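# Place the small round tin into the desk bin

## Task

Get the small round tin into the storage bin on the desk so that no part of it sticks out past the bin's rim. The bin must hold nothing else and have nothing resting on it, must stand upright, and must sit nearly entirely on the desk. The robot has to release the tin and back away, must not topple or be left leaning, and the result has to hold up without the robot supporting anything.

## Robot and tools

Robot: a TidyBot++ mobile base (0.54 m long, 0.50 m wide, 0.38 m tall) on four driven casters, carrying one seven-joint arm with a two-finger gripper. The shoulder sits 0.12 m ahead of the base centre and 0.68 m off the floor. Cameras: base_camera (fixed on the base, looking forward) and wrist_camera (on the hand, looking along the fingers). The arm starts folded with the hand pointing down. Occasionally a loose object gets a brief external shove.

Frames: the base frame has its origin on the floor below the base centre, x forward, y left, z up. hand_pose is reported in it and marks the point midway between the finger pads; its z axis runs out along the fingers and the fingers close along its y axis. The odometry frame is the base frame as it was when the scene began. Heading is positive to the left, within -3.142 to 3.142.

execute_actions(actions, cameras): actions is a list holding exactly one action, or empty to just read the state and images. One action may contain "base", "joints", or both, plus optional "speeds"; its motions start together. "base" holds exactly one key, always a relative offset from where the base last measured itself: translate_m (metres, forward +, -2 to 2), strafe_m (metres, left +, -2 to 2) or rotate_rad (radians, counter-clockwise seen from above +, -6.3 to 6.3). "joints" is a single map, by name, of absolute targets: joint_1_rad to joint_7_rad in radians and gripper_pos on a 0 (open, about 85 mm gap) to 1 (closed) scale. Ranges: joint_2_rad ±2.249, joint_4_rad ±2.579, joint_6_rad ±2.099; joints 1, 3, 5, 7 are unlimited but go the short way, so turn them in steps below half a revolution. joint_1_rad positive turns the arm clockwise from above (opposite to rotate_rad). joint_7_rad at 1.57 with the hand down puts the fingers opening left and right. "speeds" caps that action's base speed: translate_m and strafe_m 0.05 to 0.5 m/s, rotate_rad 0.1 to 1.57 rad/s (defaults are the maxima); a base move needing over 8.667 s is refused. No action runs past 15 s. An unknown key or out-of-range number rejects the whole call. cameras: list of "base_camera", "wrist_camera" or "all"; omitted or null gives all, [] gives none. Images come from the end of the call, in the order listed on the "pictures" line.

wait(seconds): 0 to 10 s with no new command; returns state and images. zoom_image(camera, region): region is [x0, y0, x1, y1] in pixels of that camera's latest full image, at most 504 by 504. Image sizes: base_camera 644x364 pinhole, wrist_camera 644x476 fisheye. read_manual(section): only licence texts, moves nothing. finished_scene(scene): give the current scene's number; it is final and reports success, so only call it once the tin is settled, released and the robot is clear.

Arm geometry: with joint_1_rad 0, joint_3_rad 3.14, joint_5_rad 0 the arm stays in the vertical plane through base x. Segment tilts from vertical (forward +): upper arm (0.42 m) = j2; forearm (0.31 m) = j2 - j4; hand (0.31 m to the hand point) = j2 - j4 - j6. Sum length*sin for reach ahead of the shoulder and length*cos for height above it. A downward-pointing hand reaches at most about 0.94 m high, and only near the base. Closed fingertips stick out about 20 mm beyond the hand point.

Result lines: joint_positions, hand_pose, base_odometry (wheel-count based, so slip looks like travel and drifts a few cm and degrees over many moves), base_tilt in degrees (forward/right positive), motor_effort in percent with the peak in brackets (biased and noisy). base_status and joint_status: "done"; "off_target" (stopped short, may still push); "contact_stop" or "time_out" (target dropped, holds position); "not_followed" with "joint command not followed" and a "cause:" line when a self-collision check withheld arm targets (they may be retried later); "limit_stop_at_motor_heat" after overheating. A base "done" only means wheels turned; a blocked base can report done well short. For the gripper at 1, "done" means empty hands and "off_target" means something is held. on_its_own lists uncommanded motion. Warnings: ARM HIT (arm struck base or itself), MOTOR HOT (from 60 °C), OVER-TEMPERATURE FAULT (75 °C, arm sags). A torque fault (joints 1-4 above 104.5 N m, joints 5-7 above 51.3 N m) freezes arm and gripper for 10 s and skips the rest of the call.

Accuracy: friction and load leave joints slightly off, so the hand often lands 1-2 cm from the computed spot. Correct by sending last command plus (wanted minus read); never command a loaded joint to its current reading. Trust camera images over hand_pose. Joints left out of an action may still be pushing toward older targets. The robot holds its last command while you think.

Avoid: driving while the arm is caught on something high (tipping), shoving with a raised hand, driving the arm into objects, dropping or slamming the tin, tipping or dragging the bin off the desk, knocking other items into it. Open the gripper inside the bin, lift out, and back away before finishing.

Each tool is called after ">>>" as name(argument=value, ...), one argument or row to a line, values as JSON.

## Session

>>> execute_actions(
  actions=[],
)

Scene clock: 0.00 s.
base_odometry: x=+0.000 y=+0.000 heading=+0.000 (m, m, rad; odometry frame)
base_tilt: forward=-0.2 right=+1.2 (deg)
base_status: not commanded
joint_positions: joint_1_rad=-0.020 joint_2_rad=-0.307 joint_3_rad=+3.131 joint_4_rad=-2.506 joint_5_rad=-0.042 joint_6_rad=-0.875 joint_7_rad=+1.554 gripper_pos=+0.000
joint_status: not commanded
motor_effort: joint_1_rad=+1 joint_2_rad=-4 joint_3_rad=+2 joint_4_rad=+15 joint_5_rad=+1 joint_6_rad=+0 joint_7_rad=+0 (%)
hand_pose: x=+0.2664 y=+0.0155 z=+0.5875 quat_wxyz=(-0.016, +0.999, -0.006, +0.033) (m; base frame)
pictures: base_camera, wrist_camera
Images, in order (width x height): base_camera 644x364, wrist_camera 644x476.

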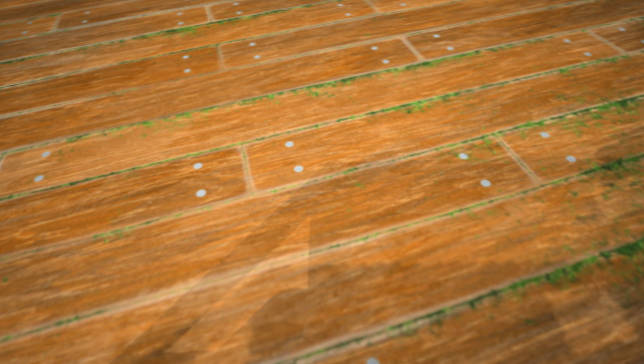

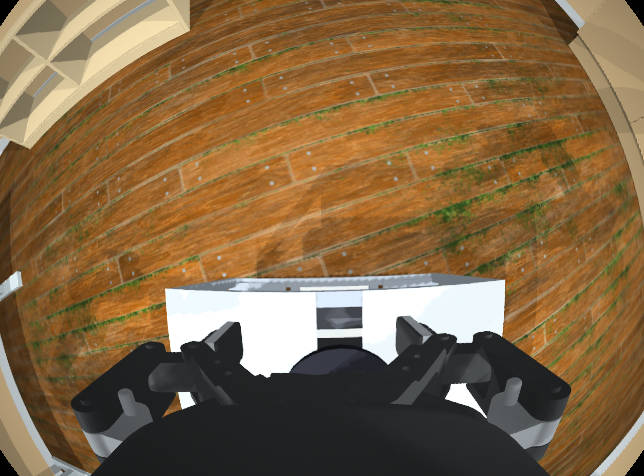

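>>> execute_actions(
  actions=[
    {"joints": {"joint_1_rad": -1.1, "joint_4_rad": -2.0, "joint_6_rad": -0.3, "joint_5_rad": 0.04, "joint_3_rad": 3.165, "joint_7_rad": 1.595}},
  ],
  cameras=["wrist_camera"],
)

Scene clock: 3.70 s.
base_odometry: x=+0.000 y=+0.000 heading=+0.000 (m, m, rad; odometry frame)
base_tilt: forward=-0.2 right=+1.2 (deg)
base_status: not commanded
joint_positions: joint_1_rad=-1.076 joint_2_rad=-0.307 joint_3_rad=+3.141 joint_4_rad=-2.014 joint_5_rad=-0.003 joint_6_rad=-0.319 joint_7_rad=+1.571 gripper_pos=+0.000
joint_status: all done
motor_effort: joint_1_rad=+1(0) joint_2_rad=-12(12) joint_3_rad=+1(3) joint_4_rad=+23(23) joint_5_rad=+1(1) joint_6_rad=+6(6) joint_7_rad=+0(0) (%)
hand_pose: x=+0.3377 y=+0.4092 z=+0.9029 quat_wxyz=(-0.272, +0.729, +0.434, +0.454) (m; base frame)
pictures: wrist_camera
Images, in order (width x height): wrist_camera 644x476.

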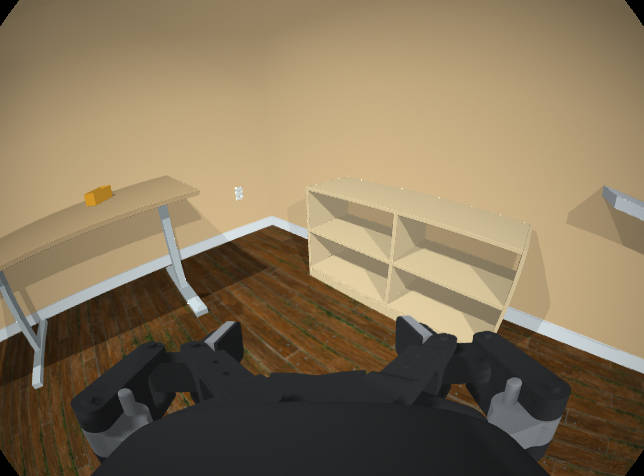

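>>> zoom_image(
  camera="wrist_camera",
  region=[290, 160, 644, 360],
)

>>> zoom_image(
  camera="wrist_camera",
  region=[0, 150, 250, 400],
)

Region (290, 160, 644, 360) of wrist_camera's 644x476 image, scaled by 1.424; it fills the top 285 rows of this view, and the rest is white.

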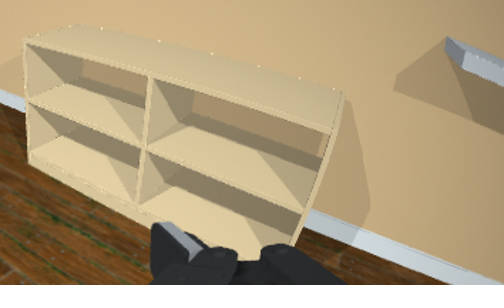

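Region (0, 150, 250, 400) of wrist_camera's 644x476 image, scaled by 2.016.

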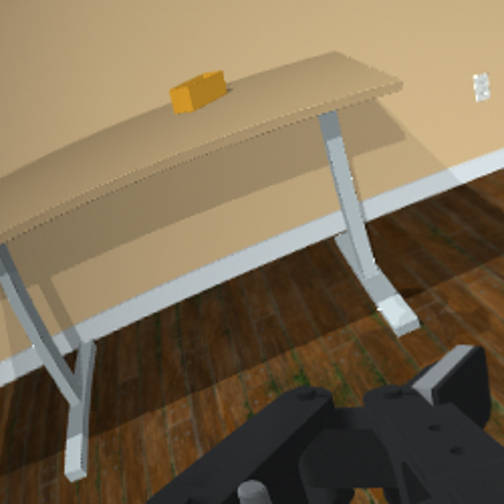

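>>> execute_actions(
  actions=[
    {"base": {"rotate_rad": -1.25}, "joints": {"joint_1_rad": 0.023}},
  ],
)

Scene clock: 8.27 s.
base_odometry: x=+0.000 y=+0.000 heading=-1.250 (m, m, rad; odometry frame)
base_tilt: forward=-0.2 right=+1.2 (deg)
base_status: done
joint_positions: joint_1_rad=-0.002 joint_2_rad=-0.307 joint_3_rad=+3.156 joint_4_rad=-2.014 joint_5_rad=+0.000 joint_6_rad=-0.317 joint_7_rad=+1.571 gripper_pos=+0.000
joint_status: all done
motor_effort: joint_1_rad=+1(1) joint_2_rad=-12(14) joint_3_rad=+1(4) joint_4_rad=+24(23) joint_5_rad=+1(0) joint_6_rad=+7(6) joint_7_rad=+0(0) (%)
hand_pose: x=+0.5834 y=-0.0048 z=+0.9039 quat_wxyz=(+0.001, +0.848, -0.006, +0.530) (m; base frame)
pictures: base_camera, wrist_camera
Images, in order (width x height): base_camera 644x364, wrist_camera 644x476.

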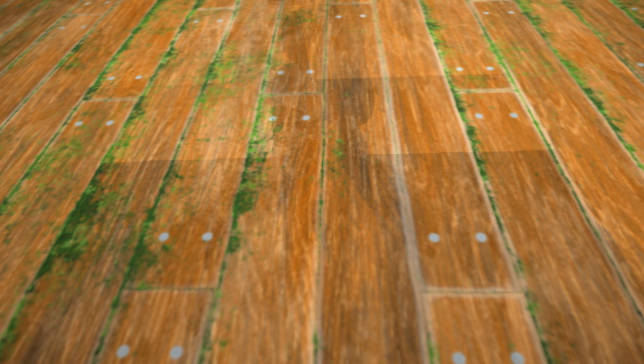

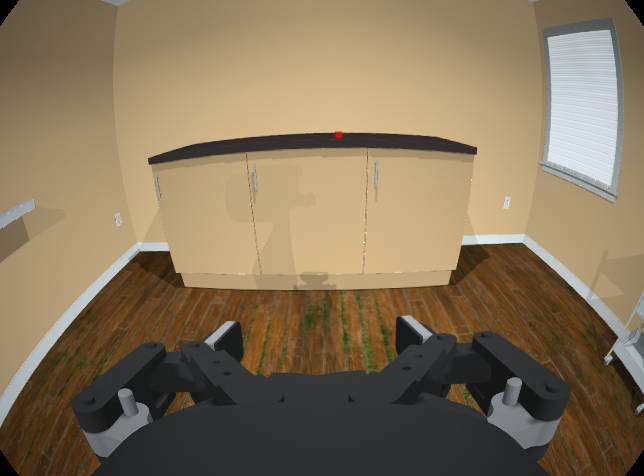

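>>> zoom_image(
  camera="wrist_camera",
  region=[290, 110, 390, 170],
)

>>> zoom_image(
  camera="wrist_camera",
  region=[140, 120, 490, 300],
)

Region (290, 110, 390, 170) of wrist_camera's 644x476 image, scaled by 5.040; it fills the top 302 rows of this view, and the rest is white.

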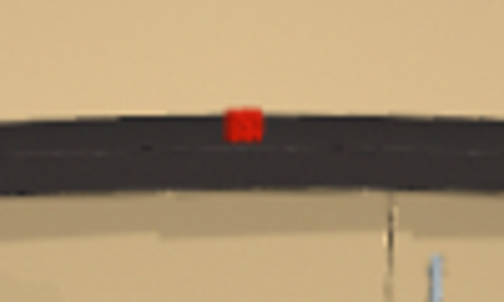

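Region (140, 120, 490, 300) of wrist_camera's 644x476 image, scaled by 1.440; it fills the top 259 rows of this view, and the rest is white.

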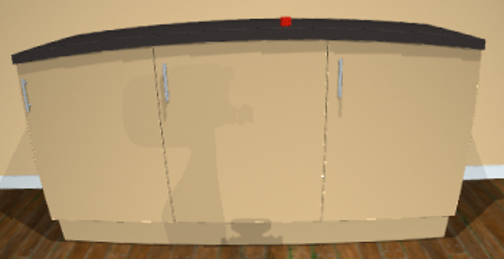

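>>> execute_actions(
  actions=[
    {"base": {"translate_m": 1.40}, "joints": {"joint_1_rad": 0.313, "joint_2_rad": -0.115, "joint_3_rad": 3.125, "joint_4_rad": -1.023, "joint_5_rad": 0.01, "joint_6_rad": -1.903}},
  ],
)

Scene clock: 26.60 s.
base_odometry: x=+0.441 y=-1.329 heading=-1.250 (m, m, rad; odometry frame)
base_tilt: forward=-0.2 right=+1.2 (deg)
base_status: done
joint_positions: joint_1_rad=+0.286 joint_2_rad=-0.120 joint_3_rad=+3.148 joint_4_rad=-1.036 joint_5_rad=+0.000 joint_6_rad=-1.885 joint_7_rad=+1.571 gripper_pos=+0.000
joint_status: all done
motor_effort: joint_1_rad=+0(1) joint_2_rad=-12(15) joint_3_rad=+2(3) joint_4_rad=+16(25) joint_5_rad=+1(1) joint_6_rad=+2(7) joint_7_rad=+0(0) (%)
hand_pose: x=+0.4094 y=-0.0858 z=+0.9975 quat_wxyz=(+0.024, +0.975, -0.143, +0.168) (m; base frame)
pictures: base_camera, wrist_camera
Images, in order (width x height): base_camera 644x364, wrist_camera 644x476.

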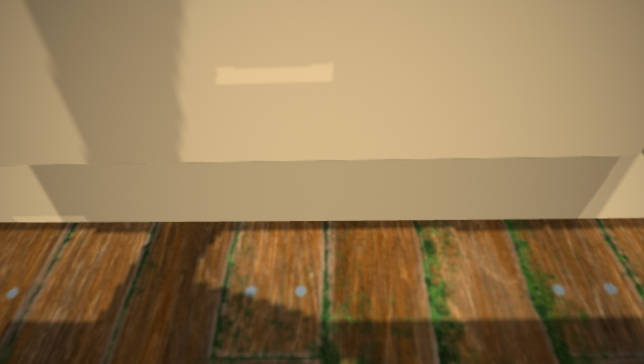

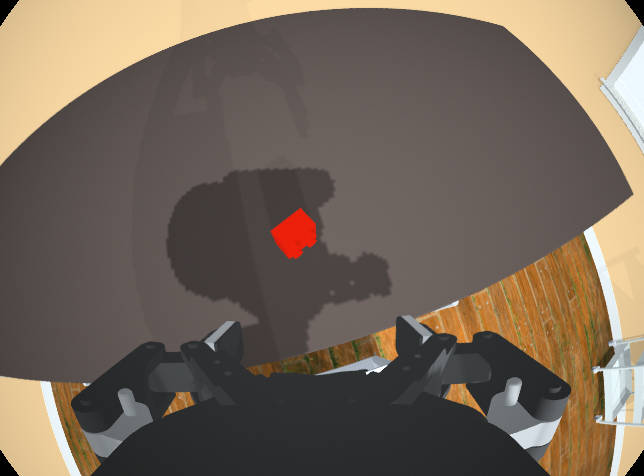

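>>> zoom_image(
  camera="wrist_camera",
  region=[240, 180, 360, 290],
)

>>> zoom_image(
  camera="wrist_camera",
  region=[540, 300, 644, 460],
)

Region (240, 180, 360, 290) of wrist_camera's 644x476 image, scaled by 4.200; it fills the top 462 rows of this view, and the rest is white.

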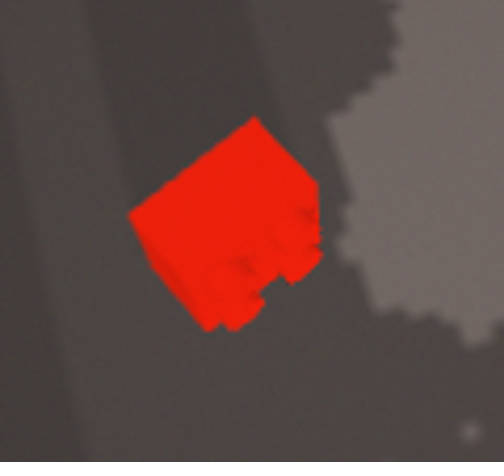

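Region (540, 300, 644, 460) of wrist_camera's 644x476 image, scaled by 3.150; it fills the left 328 columns of this view, and the rest is white.

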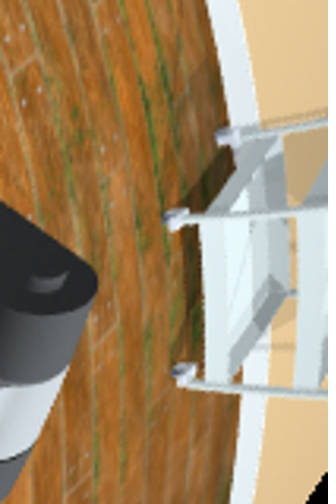

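>>> execute_actions(
  actions=[
    {"base": {"rotate_rad": -1.6}, "joints": {"joint_1_rad": 1.57, "joint_2_rad": -0.5, "joint_4_rad": -1.0, "joint_6_rad": -1.5}},
  ],
)

Scene clock: 36.63 s.
base_odometry: x=+0.441 y=-1.329 heading=-2.850 (m, m, rad; odometry frame)
base_tilt: forward=-0.2 right=+1.2 (deg)
base_status: done
joint_positions: joint_1_rad=+1.544 joint_2_rad=-0.482 joint_3_rad=+3.140 joint_4_rad=-1.017 joint_5_rad=+0.000 joint_6_rad=-1.521 joint_7_rad=+1.571 gripper_pos=+0.000
joint_status: all done
motor_effort: joint_1_rad=+0(2) joint_2_rad=+3(14) joint_3_rad=+3(1) joint_4_rad=+14(17) joint_5_rad=+0(1) joint_6_rad=+6(7) joint_7_rad=+0(0) (%)
hand_pose: x=+0.1274 y=-0.2404 z=+1.1798 quat_wxyz=(+0.360, +0.614, -0.597, +0.370) (m; base frame)
pictures: base_camera, wrist_camera
Images, in order (width x height): base_camera 644x364, wrist_camera 644x476.

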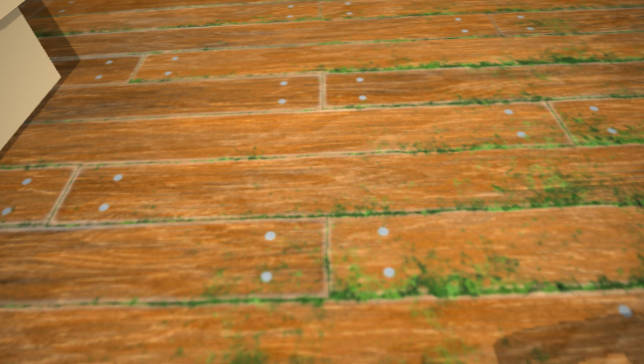

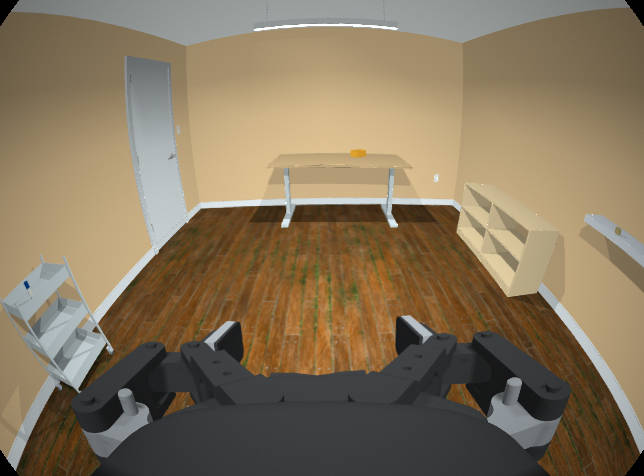

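>>> zoom_image(
  camera="wrist_camera",
  region=[564, 195, 644, 285],
)

>>> zoom_image(
  camera="wrist_camera",
  region=[0, 240, 130, 400],
)

>>> zoom_image(
  camera="wrist_camera",
  region=[260, 135, 420, 235],
)

Region (564, 195, 644, 285) of wrist_camera's 644x476 image, scaled by 5.600.

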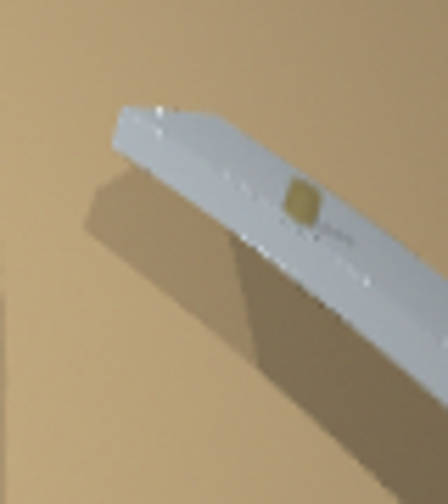

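Region (0, 240, 130, 400) of wrist_camera's 644x476 image, scaled by 3.150; it fills the left 410 columns of this view, and the rest is white.

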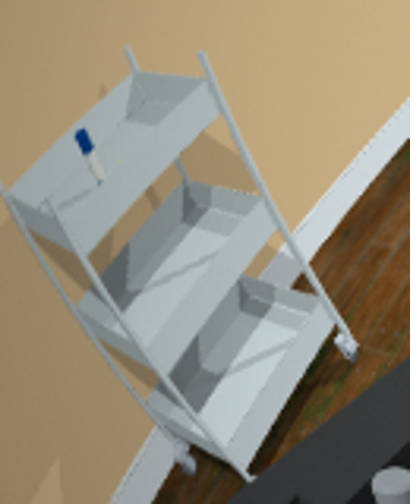

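Region (260, 135, 420, 235) of wrist_camera's 644x476 image, scaled by 3.150; it fills the top 315 rows of this view, and the rest is white.

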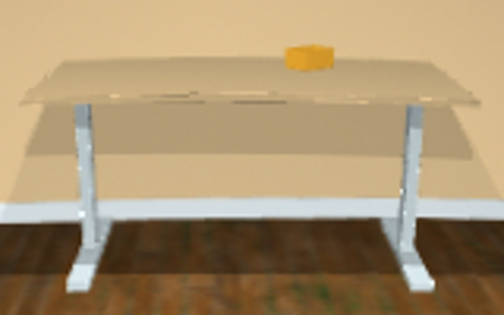

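>>> zoom_image(
  camera="wrist_camera",
  region=[444, 170, 644, 420],
)

Region (444, 170, 644, 420) of wrist_camera's 644x476 image, scaled by 2.016; it fills the left 403 columns of this view, and the rest is white.

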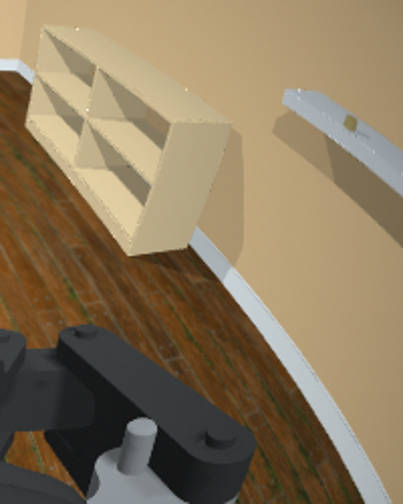

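>>> execute_actions(
  actions=[
    {"base": {"rotate_rad": -1.0}, "joints": {"joint_1_rad": 1.62}},
  ],
)

Scene clock: 55.70 s.
base_odometry: x=+0.441 y=-1.329 heading=+2.434 (m, m, rad; odometry frame)
base_tilt: forward=-0.2 right=+1.2 (deg)
base_status: done
joint_positions: joint_1_rad=+1.596 joint_2_rad=-0.485 joint_3_rad=+3.140 joint_4_rad=-1.017 joint_5_rad=+0.000 joint_6_rad=-1.521 joint_7_rad=+1.571 gripper_pos=+0.000
joint_status: all done
motor_effort: joint_1_rad=+0(1) joint_2_rad=+4(5) joint_3_rad=+1(2) joint_4_rad=+14(15) joint_5_rad=+0(0) joint_6_rad=+6(7) joint_7_rad=+0(0) (%)
hand_pose: x=+0.1150 y=-0.2389 z=+1.1810 quat_wxyz=(+0.371, +0.597, -0.612, +0.362) (m; base frame)
pictures: base_camera, wrist_camera
Images, in order (width x height): base_camera 644x364, wrist_camera 644x476.

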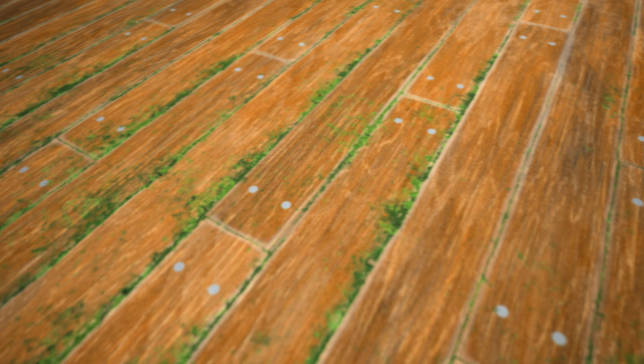

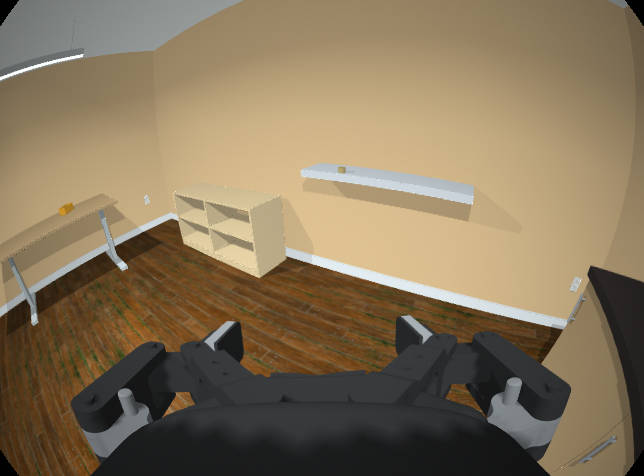

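>>> zoom_image(
  camera="wrist_camera",
  region=[290, 145, 490, 305],
)

>>> zoom_image(
  camera="wrist_camera",
  region=[295, 150, 385, 200],
)

Region (290, 145, 490, 305) of wrist_camera's 644x476 image, scaled by 2.520; it fills the top 403 rows of this view, and the rest is white.

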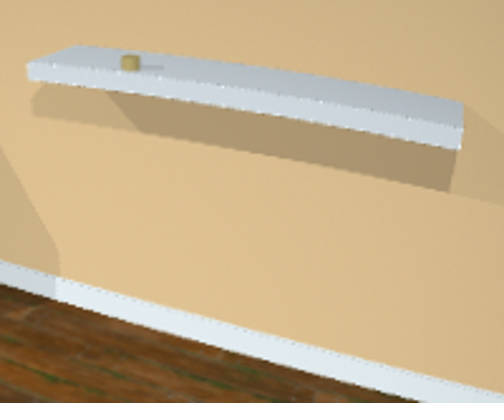

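Region (295, 150, 385, 200) of wrist_camera's 644x476 image, scaled by 5.600.

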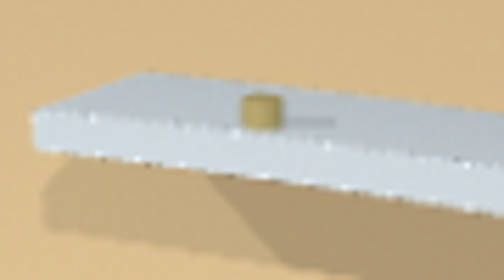

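>>> execute_actions(
  actions=[
    {"base": {"strafe_m": -1.47}, "joints": {"joint_1_rad": 2.045, "joint_2_rad": -0.228, "joint_4_rad": -1.09, "joint_6_rad": -1.871}},
  ],
)

Scene clock: 68.73 s.
base_odometry: x=+1.398 y=-0.213 heading=+2.433 (m, m, rad; odometry frame)
base_tilt: forward=-0.2 right=+1.3 (deg)
base_status: done
joint_positions: joint_1_rad=+2.019 joint_2_rad=-0.228 joint_3_rad=+3.140 joint_4_rad=-1.079 joint_5_rad=+0.000 joint_6_rad=-1.850 joint_7_rad=+1.571 gripper_pos=+0.000
joint_status: all done
motor_effort: joint_1_rad=+0(0) joint_2_rad=-8(8) joint_3_rad=+0(2) joint_4_rad=+16(17) joint_5_rad=+1(0) joint_6_rad=+3(7) joint_7_rad=+0(0) (%)
hand_pose: x=+0.0018 y=-0.2478 z=+1.0173 quat_wxyz=(+0.185, +0.520, -0.826, +0.116) (m; base frame)
pictures: base_camera, wrist_camera
Images, in order (width x height): base_camera 644x364, wrist_camera 644x476.

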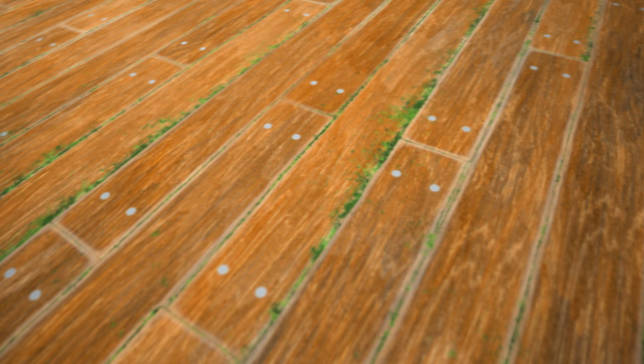

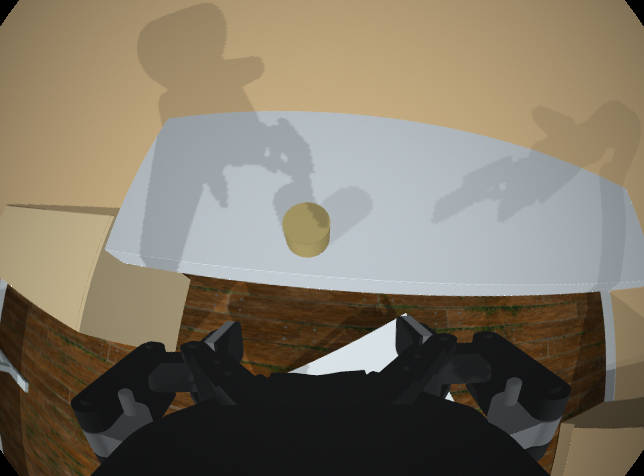

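>>> zoom_image(
  camera="wrist_camera",
  region=[260, 180, 380, 300],
)

Region (260, 180, 380, 300) of wrist_camera's 644x476 image, scaled by 4.200.

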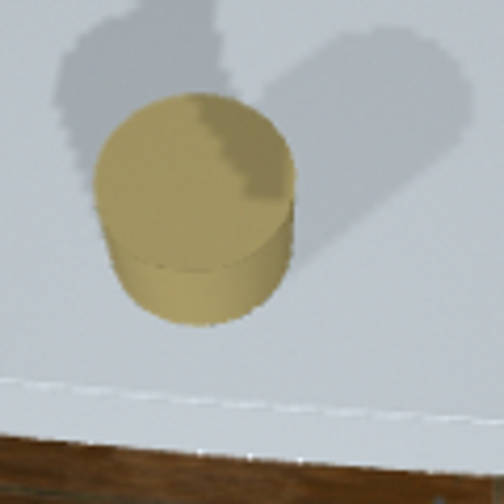

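>>> execute_actions(
  actions=[
    {"joints": {"joint_1_rad": 1.965, "joint_2_rad": -0.05, "joint_4_rad": -1.25, "joint_6_rad": -1.542}},
  ],
  cameras=["wrist_camera"],
)

Scene clock: 76.33 s.
base_odometry: x=+1.398 y=-0.213 heading=+2.433 (m, m, rad; odometry frame)
base_tilt: forward=-0.2 right=+1.1 (deg)
base_status: not commanded
joint_positions: joint_1_rad=+1.990 joint_2_rad=-0.043 joint_3_rad=+3.140 joint_4_rad=-1.244 joint_5_rad=+0.000 joint_6_rad=-1.557 joint_7_rad=+1.571 gripper_pos=+0.000
joint_status: all done
motor_effort: joint_1_rad=+0(0) joint_2_rad=-17(23) joint_3_rad=+1(1) joint_4_rad=+19(20) joint_5_rad=+1(0) joint_6_rad=+3(4) joint_7_rad=+0(0) (%)
hand_pose: x=-0.0385 y=-0.3586 z=+0.9271 quat_wxyz=(+0.160, +0.535, -0.823, +0.104) (m; base frame)
pictures: wrist_camera
Images, in order (width x height): wrist_camera 644x476.

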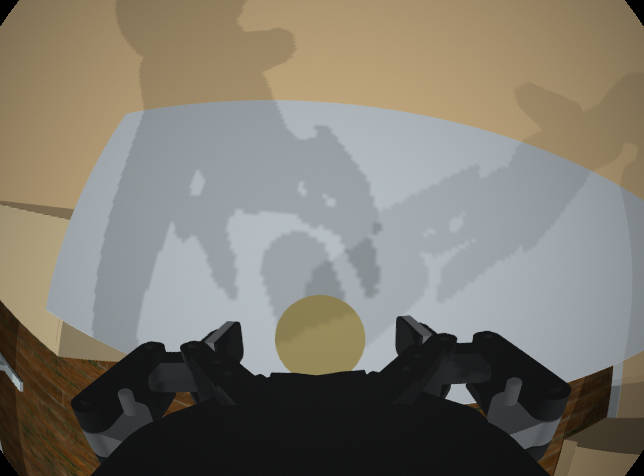

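>>> zoom_image(
  camera="wrist_camera",
  region=[200, 240, 440, 400],
)

Region (200, 240, 440, 400) of wrist_camera's 644x476 image, scaled by 2.100.

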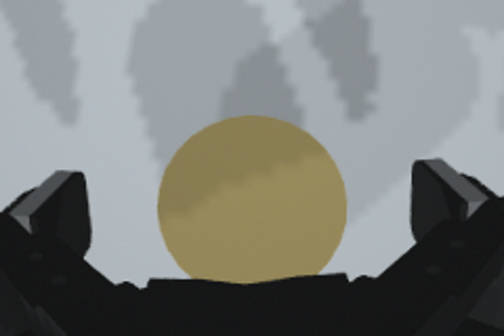

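>>> execute_actions(
  actions=[
    {"joints": {"joint_4_rad": -1.294, "joint_6_rad": -1.506}},
  ],
  cameras=["wrist_camera"],
)

Scene clock: 81.53 s.
base_odometry: x=+1.398 y=-0.213 heading=+2.433 (m, m, rad; odometry frame)
base_tilt: forward=-0.1 right=+1.2 (deg)
base_status: not commanded
joint_positions: joint_1_rad=+1.990 joint_2_rad=-0.043 joint_3_rad=+3.140 joint_4_rad=-1.283 joint_5_rad=+0.000 joint_6_rad=-1.526 joint_7_rad=+1.571 gripper_pos=+0.000
joint_status: all done
motor_effort: joint_1_rad=+0(0) joint_2_rad=-18(19) joint_3_rad=+1(1) joint_4_rad=+19(21) joint_5_rad=+0(0) joint_6_rad=+2(2) joint_7_rad=-1(0) (%)
hand_pose: x=-0.0392 y=-0.3602 z=+0.9146 quat_wxyz=(+0.156, +0.536, -0.824, +0.102) (m; base frame)
pictures: wrist_camera
Images, in order (width x height): wrist_camera 644x476.

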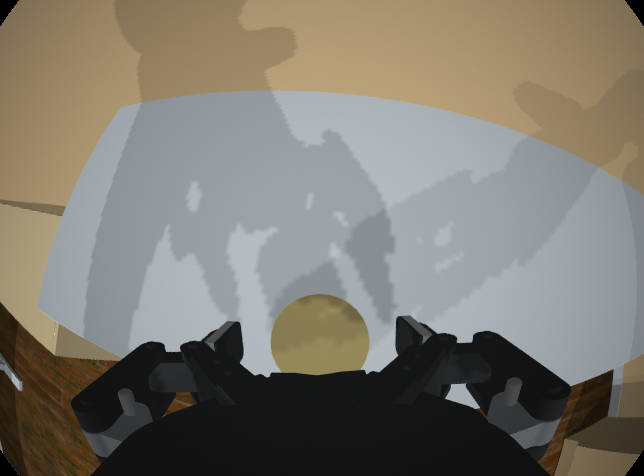

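>>> execute_actions(
  actions=[
    {"joints": {"gripper_pos": 1.0}},
  ],
  cameras=["wrist_camera"],
)

Scene clock: 83.13 s.
base_odometry: x=+1.398 y=-0.213 heading=+2.433 (m, m, rad; odometry frame)
base_tilt: forward=-0.2 right=+1.2 (deg)
base_status: not commanded
joint_positions: joint_1_rad=+1.990 joint_2_rad=-0.045 joint_3_rad=+3.140 joint_4_rad=-1.284 joint_5_rad=+0.000 joint_6_rad=-1.525 joint_7_rad=+1.571 gripper_pos=+0.511
joint_status: gripper_pos off_target (ended at +0.511, target +1.000)
motor_effort: joint_1_rad=+1(1) joint_2_rad=-18(19) joint_3_rad=+1(2) joint_4_rad=+19(19) joint_5_rad=+1(1) joint_6_rad=+2(3) joint_7_rad=+0(0) (%)
hand_pose: x=-0.0391 y=-0.3600 z=+0.9152 quat_wxyz=(+0.157, +0.535, -0.823, +0.103) (m; base frame)
pictures: wrist_camera
Images, in order (width x height): wrist_camera 644x476.

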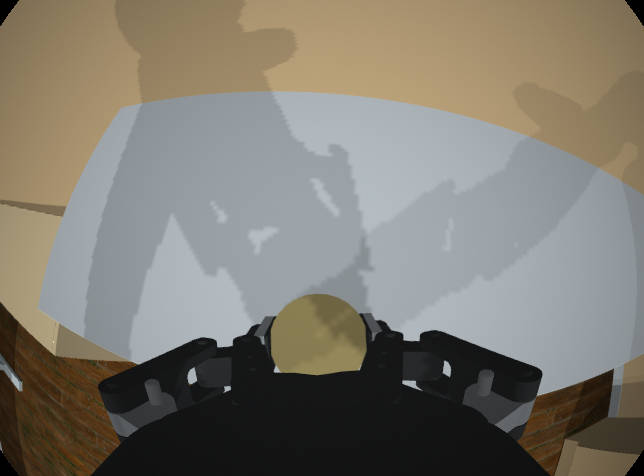

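>>> execute_actions(
  actions=[
    {"base": {"rotate_rad": -0.085}, "joints": {"joint_2_rad": -0.2}, "speeds": {"rotate_rad": 0.3}},
  ],
  cameras=["wrist_camera"],
)

Scene clock: 90.67 s.
base_odometry: x=+1.398 y=-0.213 heading=+2.348 (m, m, rad; odometry frame)
base_tilt: forward=-0.2 right=+1.2 (deg)
base_status: done
joint_positions: joint_1_rad=+1.987 joint_2_rad=-0.199 joint_3_rad=+3.140 joint_4_rad=-1.284 joint_5_rad=+0.000 joint_6_rad=-1.525 joint_7_rad=+1.571 gripper_pos=+0.511
joint_status: all done
motor_effort: joint_1_rad=+0(1) joint_2_rad=-12(20) joint_3_rad=+2(3) joint_4_rad=+19(20) joint_5_rad=+0(0) joint_6_rad=+3(3) joint_7_rad=+0(0) (%)
hand_pose: x=-0.0219 y=-0.3233 z=+0.9728 quat_wxyz=(+0.220, +0.527, -0.808, +0.144) (m; base frame)
pictures: wrist_camera
Images, in order (width x height): wrist_camera 644x476.

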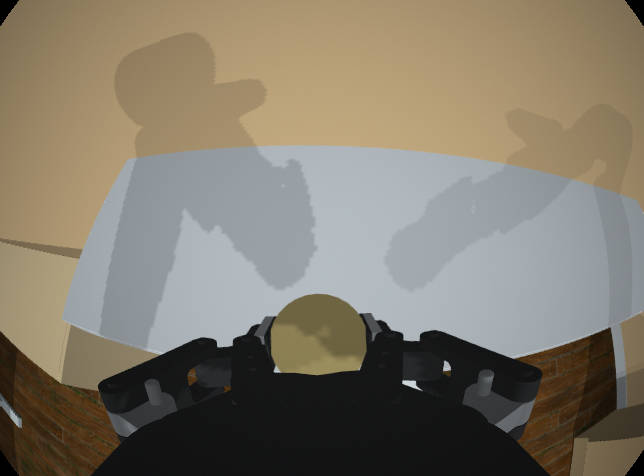

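>>> execute_actions(
  actions=[
    {"base": {"translate_m": 2.0}, "joints": {"joint_1_rad": 0.40, "joint_2_rad": 0.09, "joint_4_rad": -0.97, "joint_6_rad": -1.636}},
  ],
)

Scene clock: 99.23 s.
base_odometry: x=-0.004 y=+1.213 heading=+2.348 (m, m, rad; odometry frame)
base_tilt: forward=-0.1 right=+1.2 (deg)
base_status: done
joint_positions: joint_1_rad=+0.423 joint_2_rad=+0.084 joint_3_rad=+3.140 joint_4_rad=-0.987 joint_5_rad=+0.000 joint_6_rad=-1.615 joint_7_rad=+1.571 gripper_pos=+0.511
joint_status: all done
motor_effort: joint_1_rad=+0(1) joint_2_rad=-22(25) joint_3_rad=+1(2) joint_4_rad=+18(19) joint_5_rad=+0(1) joint_6_rad=+3(4) joint_7_rad=+0(0) (%)
hand_pose: x=+0.5285 y=-0.1819 z=+0.9722 quat_wxyz=(+0.047, +0.953, -0.204, +0.221) (m; base frame)
pictures: base_camera, wrist_camera
Images, in order (width x height): base_camera 644x364, wrist_camera 644x476.

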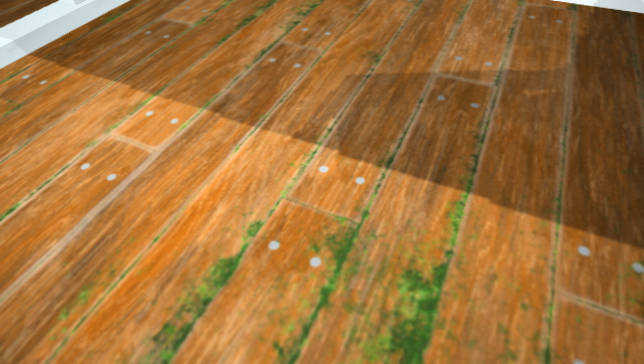

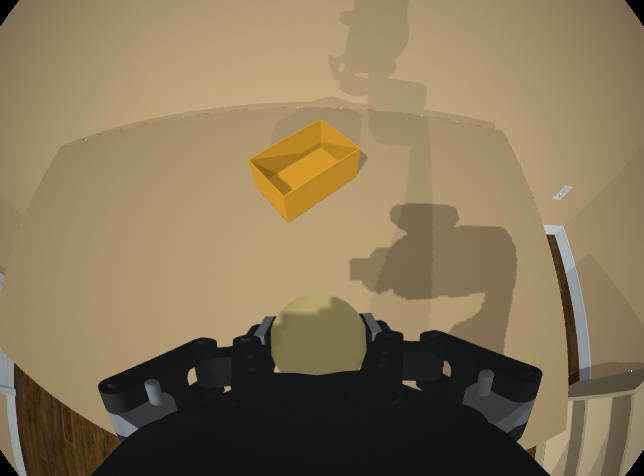

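>>> zoom_image(
  camera="wrist_camera",
  region=[235, 95, 385, 235],
)

>>> zoom_image(
  camera="wrist_camera",
  region=[0, 250, 220, 476],
)

>>> zoom_image(
  camera="wrist_camera",
  region=[440, 100, 644, 476],
)

Region (235, 95, 385, 235) of wrist_camera's 644x476 image, scaled by 3.360; it fills the top 470 rows of this view, and the rest is white.

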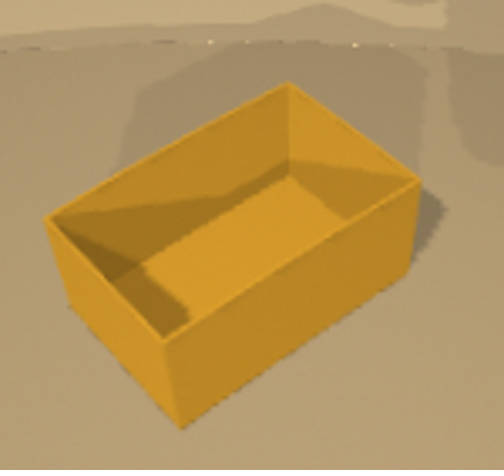

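Region (0, 250, 220, 476) of wrist_camera's 644x476 image, scaled by 2.230; it fills the left 491 columns of this view, and the rest is white.

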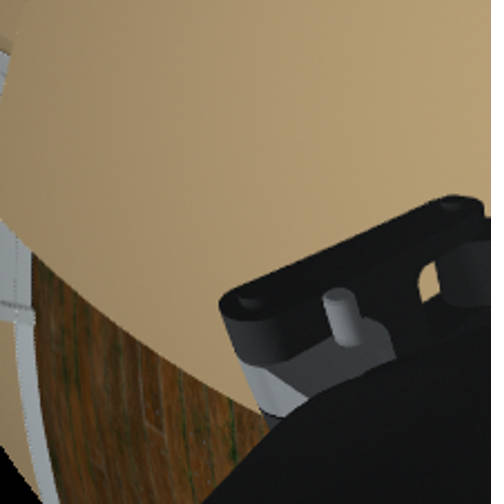

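Region (440, 100, 644, 476) of wrist_camera's 644x476 image, scaled by 1.340; it fills the left 273 columns of this view, and the rest is white.

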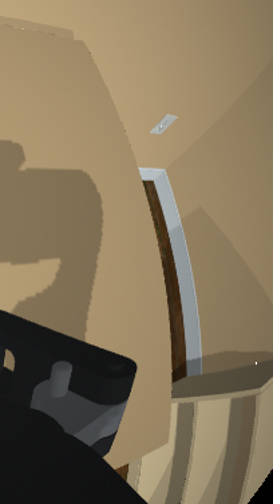

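>>> execute_actions(
  actions=[
    {"base": {"translate_m": 0.11}, "joints": {"joint_1_rad": 0.481, "joint_2_rad": 0.605, "joint_4_rad": -0.604, "joint_6_rad": -1.507, "joint_7_rad": 2.315}},
  ],
)

Scene clock: 111.47 s.
base_odometry: x=-0.081 y=+1.292 heading=+2.348 (m, m, rad; odometry frame)
base_tilt: forward=-0.2 right=+1.2 (deg)
base_status: done
joint_positions: joint_1_rad=+0.456 joint_2_rad=+0.605 joint_3_rad=+3.140 joint_4_rad=-0.622 joint_5_rad=+0.000 joint_6_rad=-1.527 joint_7_rad=+2.294 gripper_pos=+0.511
joint_status: all done
motor_effort: joint_1_rad=+1(2) joint_2_rad=-42(46) joint_3_rad=+1(0) joint_4_rad=+19(21) joint_5_rad=+0(1) joint_6_rad=+2(3) joint_7_rad=+0(1) (%)
hand_pose: x=+0.7060 y=-0.2859 z=+0.8455 quat_wxyz=(+0.106, +0.973, +0.131, +0.160) (m; base frame)
pictures: base_camera, wrist_camera
Images, in order (width x height): base_camera 644x364, wrist_camera 644x476.

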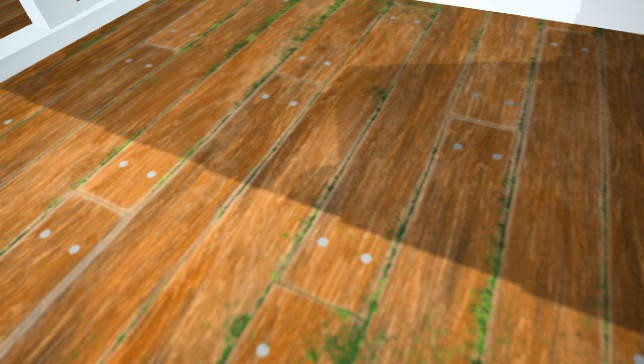

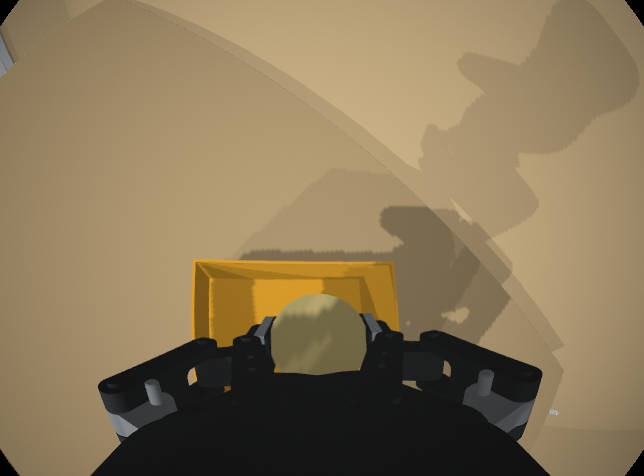

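>>> zoom_image(
  camera="wrist_camera",
  region=[180, 240, 420, 400],
)

Region (180, 240, 420, 400) of wrist_camera's 644x476 image, scaled by 2.100.

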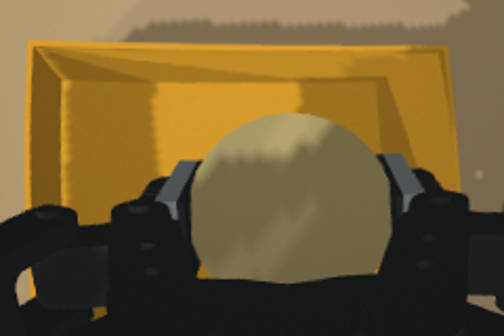

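>>> execute_actions(
  actions=[
    {"joints": {"joint_1_rad": 0.491, "joint_4_rad": -0.906, "joint_6_rad": -1.236}},
  ],
  cameras=["wrist_camera"],
)

Scene clock: 121.23 s.
base_odometry: x=-0.081 y=+1.292 heading=+2.348 (m, m, rad; odometry frame)
base_tilt: forward=-0.1 right=+1.2 (deg)
base_status: not commanded
joint_positions: joint_1_rad=+0.463 joint_2_rad=+0.606 joint_3_rad=+3.140 joint_4_rad=-0.895 joint_5_rad=+0.000 joint_6_rad=-1.257 joint_7_rad=+2.294 gripper_pos=+0.511
joint_status: all done
motor_effort: joint_1_rad=+0(0) joint_2_rad=-44(46) joint_3_rad=+1(1) joint_4_rad=+20(22) joint_5_rad=+1(1) joint_6_rad=+3(2) joint_7_rad=+0(0) (%)
hand_pose: x=+0.7193 y=-0.2974 z=+0.7612 quat_wxyz=(+0.106, +0.973, +0.128, +0.159) (m; base frame)
pictures: wrist_camera
Images, in order (width x height): wrist_camera 644x476.

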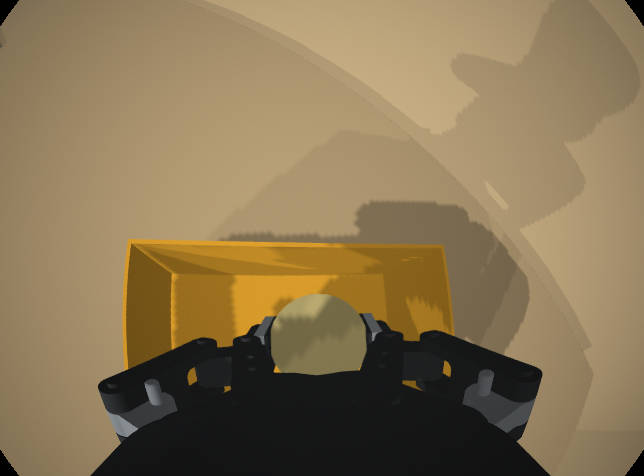

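>>> zoom_image(
  camera="wrist_camera",
  region=[100, 220, 480, 420],
)

Region (100, 220, 480, 420) of wrist_camera's 644x476 image, scaled by 1.326; it fills the top 265 rows of this view, and the rest is white.

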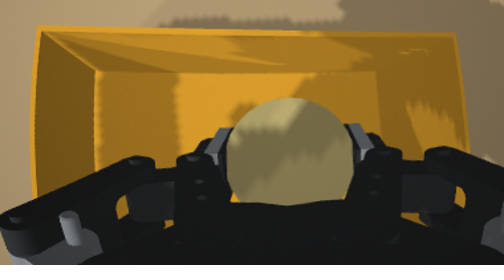

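>>> execute_actions(
  actions=[
    {"joints": {"joint_4_rad": -0.938, "joint_6_rad": -1.204}},
  ],
  cameras=["wrist_camera"],
)

>>> execute_actions(
  actions=[
    {"joints": {"gripper_pos": 0.36}},
  ],
  cameras=["wrist_camera"],
)

Scene clock: 127.03 s.
base_odometry: x=-0.081 y=+1.292 heading=+2.348 (m, m, rad; odometry frame)
base_tilt: forward=-0.2 right=+1.2 (deg)
base_status: not commanded
joint_positions: joint_1_rad=+0.463 joint_2_rad=+0.606 joint_3_rad=+3.140 joint_4_rad=-0.926 joint_5_rad=+0.000 joint_6_rad=-1.224 joint_7_rad=+2.294 gripper_pos=+0.511
joint_status: all done
motor_effort: joint_1_rad=+1(1) joint_2_rad=-44(45) joint_3_rad=+1(1) joint_4_rad=+20(21) joint_5_rad=-1(1) joint_6_rad=+2(2) joint_7_rad=+1(0) (%)
hand_pose: x=+0.7200 y=-0.2978 z=+0.7515 quat_wxyz=(+0.106, +0.973, +0.128, +0.159) (m; base frame)
pictures: wrist_camera
Images, in order (width x height): wrist_camera 644x476.

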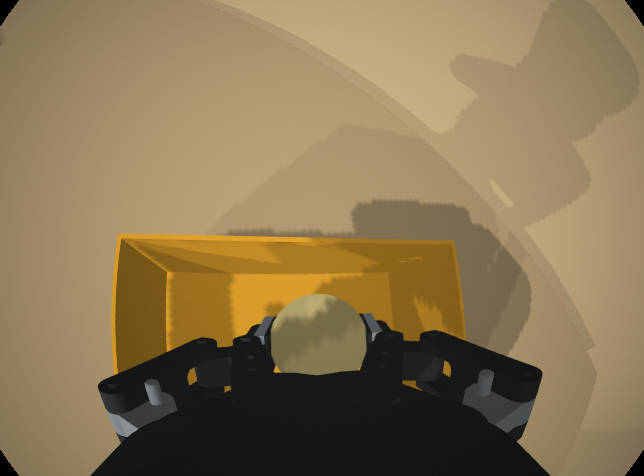

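Scene clock: 127.93 s.
base_odometry: x=-0.081 y=+1.292 heading=+2.348 (m, m, rad; odometry frame)
base_tilt: forward=-0.1 right=+1.2 (deg)
base_status: not commanded
joint_positions: joint_1_rad=+0.463 joint_2_rad=+0.606 joint_3_rad=+3.140 joint_4_rad=-0.926 joint_5_rad=+0.000 joint_6_rad=-1.224 joint_7_rad=+2.294 gripper_pos=+0.360
joint_status: all done
motor_effort: joint_1_rad=+0(1) joint_2_rad=-44(44) joint_3_rad=+1(0) joint_4_rad=+20(21) joint_5_rad=+0(1) joint_6_rad=+3(3) joint_7_rad=+0(0) (%)
hand_pose: x=+0.7200 y=-0.2978 z=+0.7515 quat_wxyz=(+0.106, +0.973, +0.128, +0.159) (m; base frame)
pictures: wrist_camera
Images, in order (width x height): wrist_camera 644x476.

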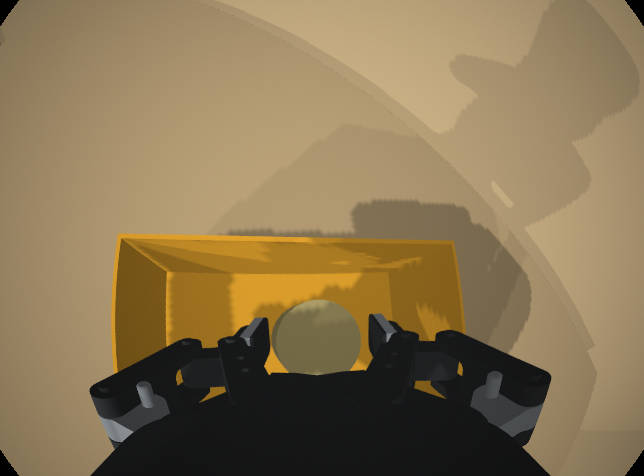

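>>> execute_actions(
  actions=[
    {"joints": {"joint_2_rad": 0.3}},
  ],
  cameras=["wrist_camera"],
)

>>> execute_actions(
  actions=[
    {"base": {"translate_m": -0.35}, "joints": {"joint_2_rad": -0.1, "joint_4_rad": -1.2, "joint_6_rad": -1.4, "joint_7_rad": 1.57, "joint_1_rad": 0.35}},
  ],
)

Scene clock: 132.00 s.
base_odometry: x=-0.081 y=+1.292 heading=+2.348 (m, m, rad; odometry frame)
base_tilt: forward=-0.2 right=+1.2 (deg)
base_status: not commanded
joint_positions: joint_1_rad=+0.463 joint_2_rad=+0.293 joint_3_rad=+3.140 joint_4_rad=-0.929 joint_5_rad=+0.000 joint_6_rad=-1.224 joint_7_rad=+2.294 gripper_pos=+0.360
joint_status: all done
motor_effort: joint_1_rad=+0(0) joint_2_rad=-33(47) joint_3_rad=+0(1) joint_4_rad=+21(22) joint_5_rad=+0(0) joint_6_rad=+4(4) joint_7_rad=+0(0) (%)
hand_pose: x=+0.6714 y=-0.2735 z=+0.9530 quat_wxyz=(+0.190, +0.932, +0.122, +0.283) (m; base frame)
pictures: wrist_camera
Images, in order (width x height): wrist_camera 644x476.

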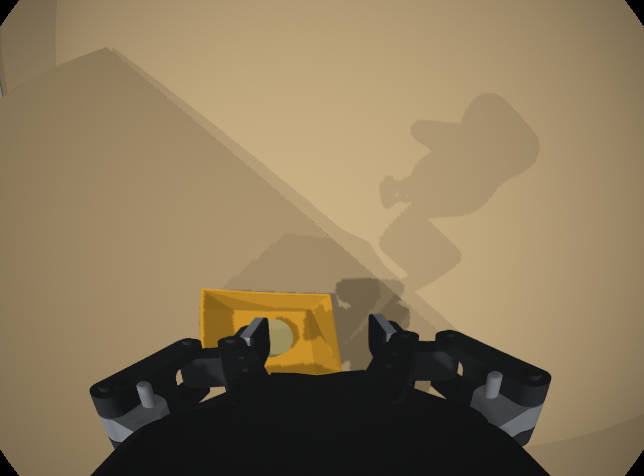

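Scene clock: 134.13 s.
base_odometry: x=+0.164 y=+1.042 heading=+2.347 (m, m, rad; odometry frame)
base_tilt: forward=-0.2 right=+1.1 (deg)
base_status: done
joint_positions: joint_1_rad=+0.377 joint_2_rad=-0.110 joint_3_rad=+3.139 joint_4_rad=-1.183 joint_5_rad=+0.000 joint_6_rad=-1.384 joint_7_rad=+1.590 gripper_pos=+0.360
joint_status: all done
motor_effort: joint_1_rad=+0(1) joint_2_rad=-16(37) joint_3_rad=+1(2) joint_4_rad=+19(22) joint_5_rad=+0(2) joint_6_rad=+4(5) joint_7_rad=+0(0) (%)
hand_pose: x=+0.5169 y=-0.1550 z=+1.0090 quat_wxyz=(+0.066, +0.927, -0.167, +0.329) (m; base frame)
pictures: base_camera, wrist_camera
Images, in order (width x height): base_camera 644x364, wrist_camera 644x476.

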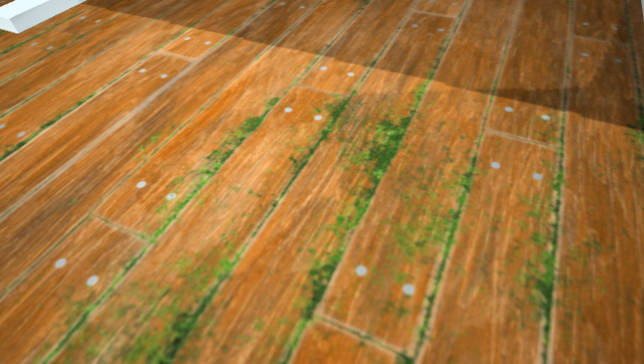

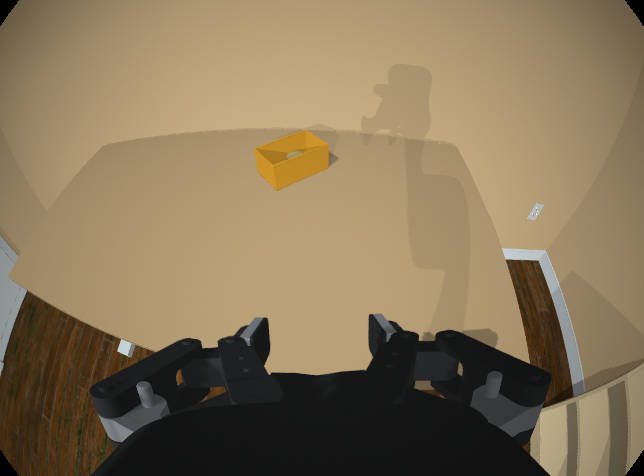

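The tin is in the bin and the robot is clear.

>>> finished_scene(
  scene=2,
)

The scene is finished: the task was done.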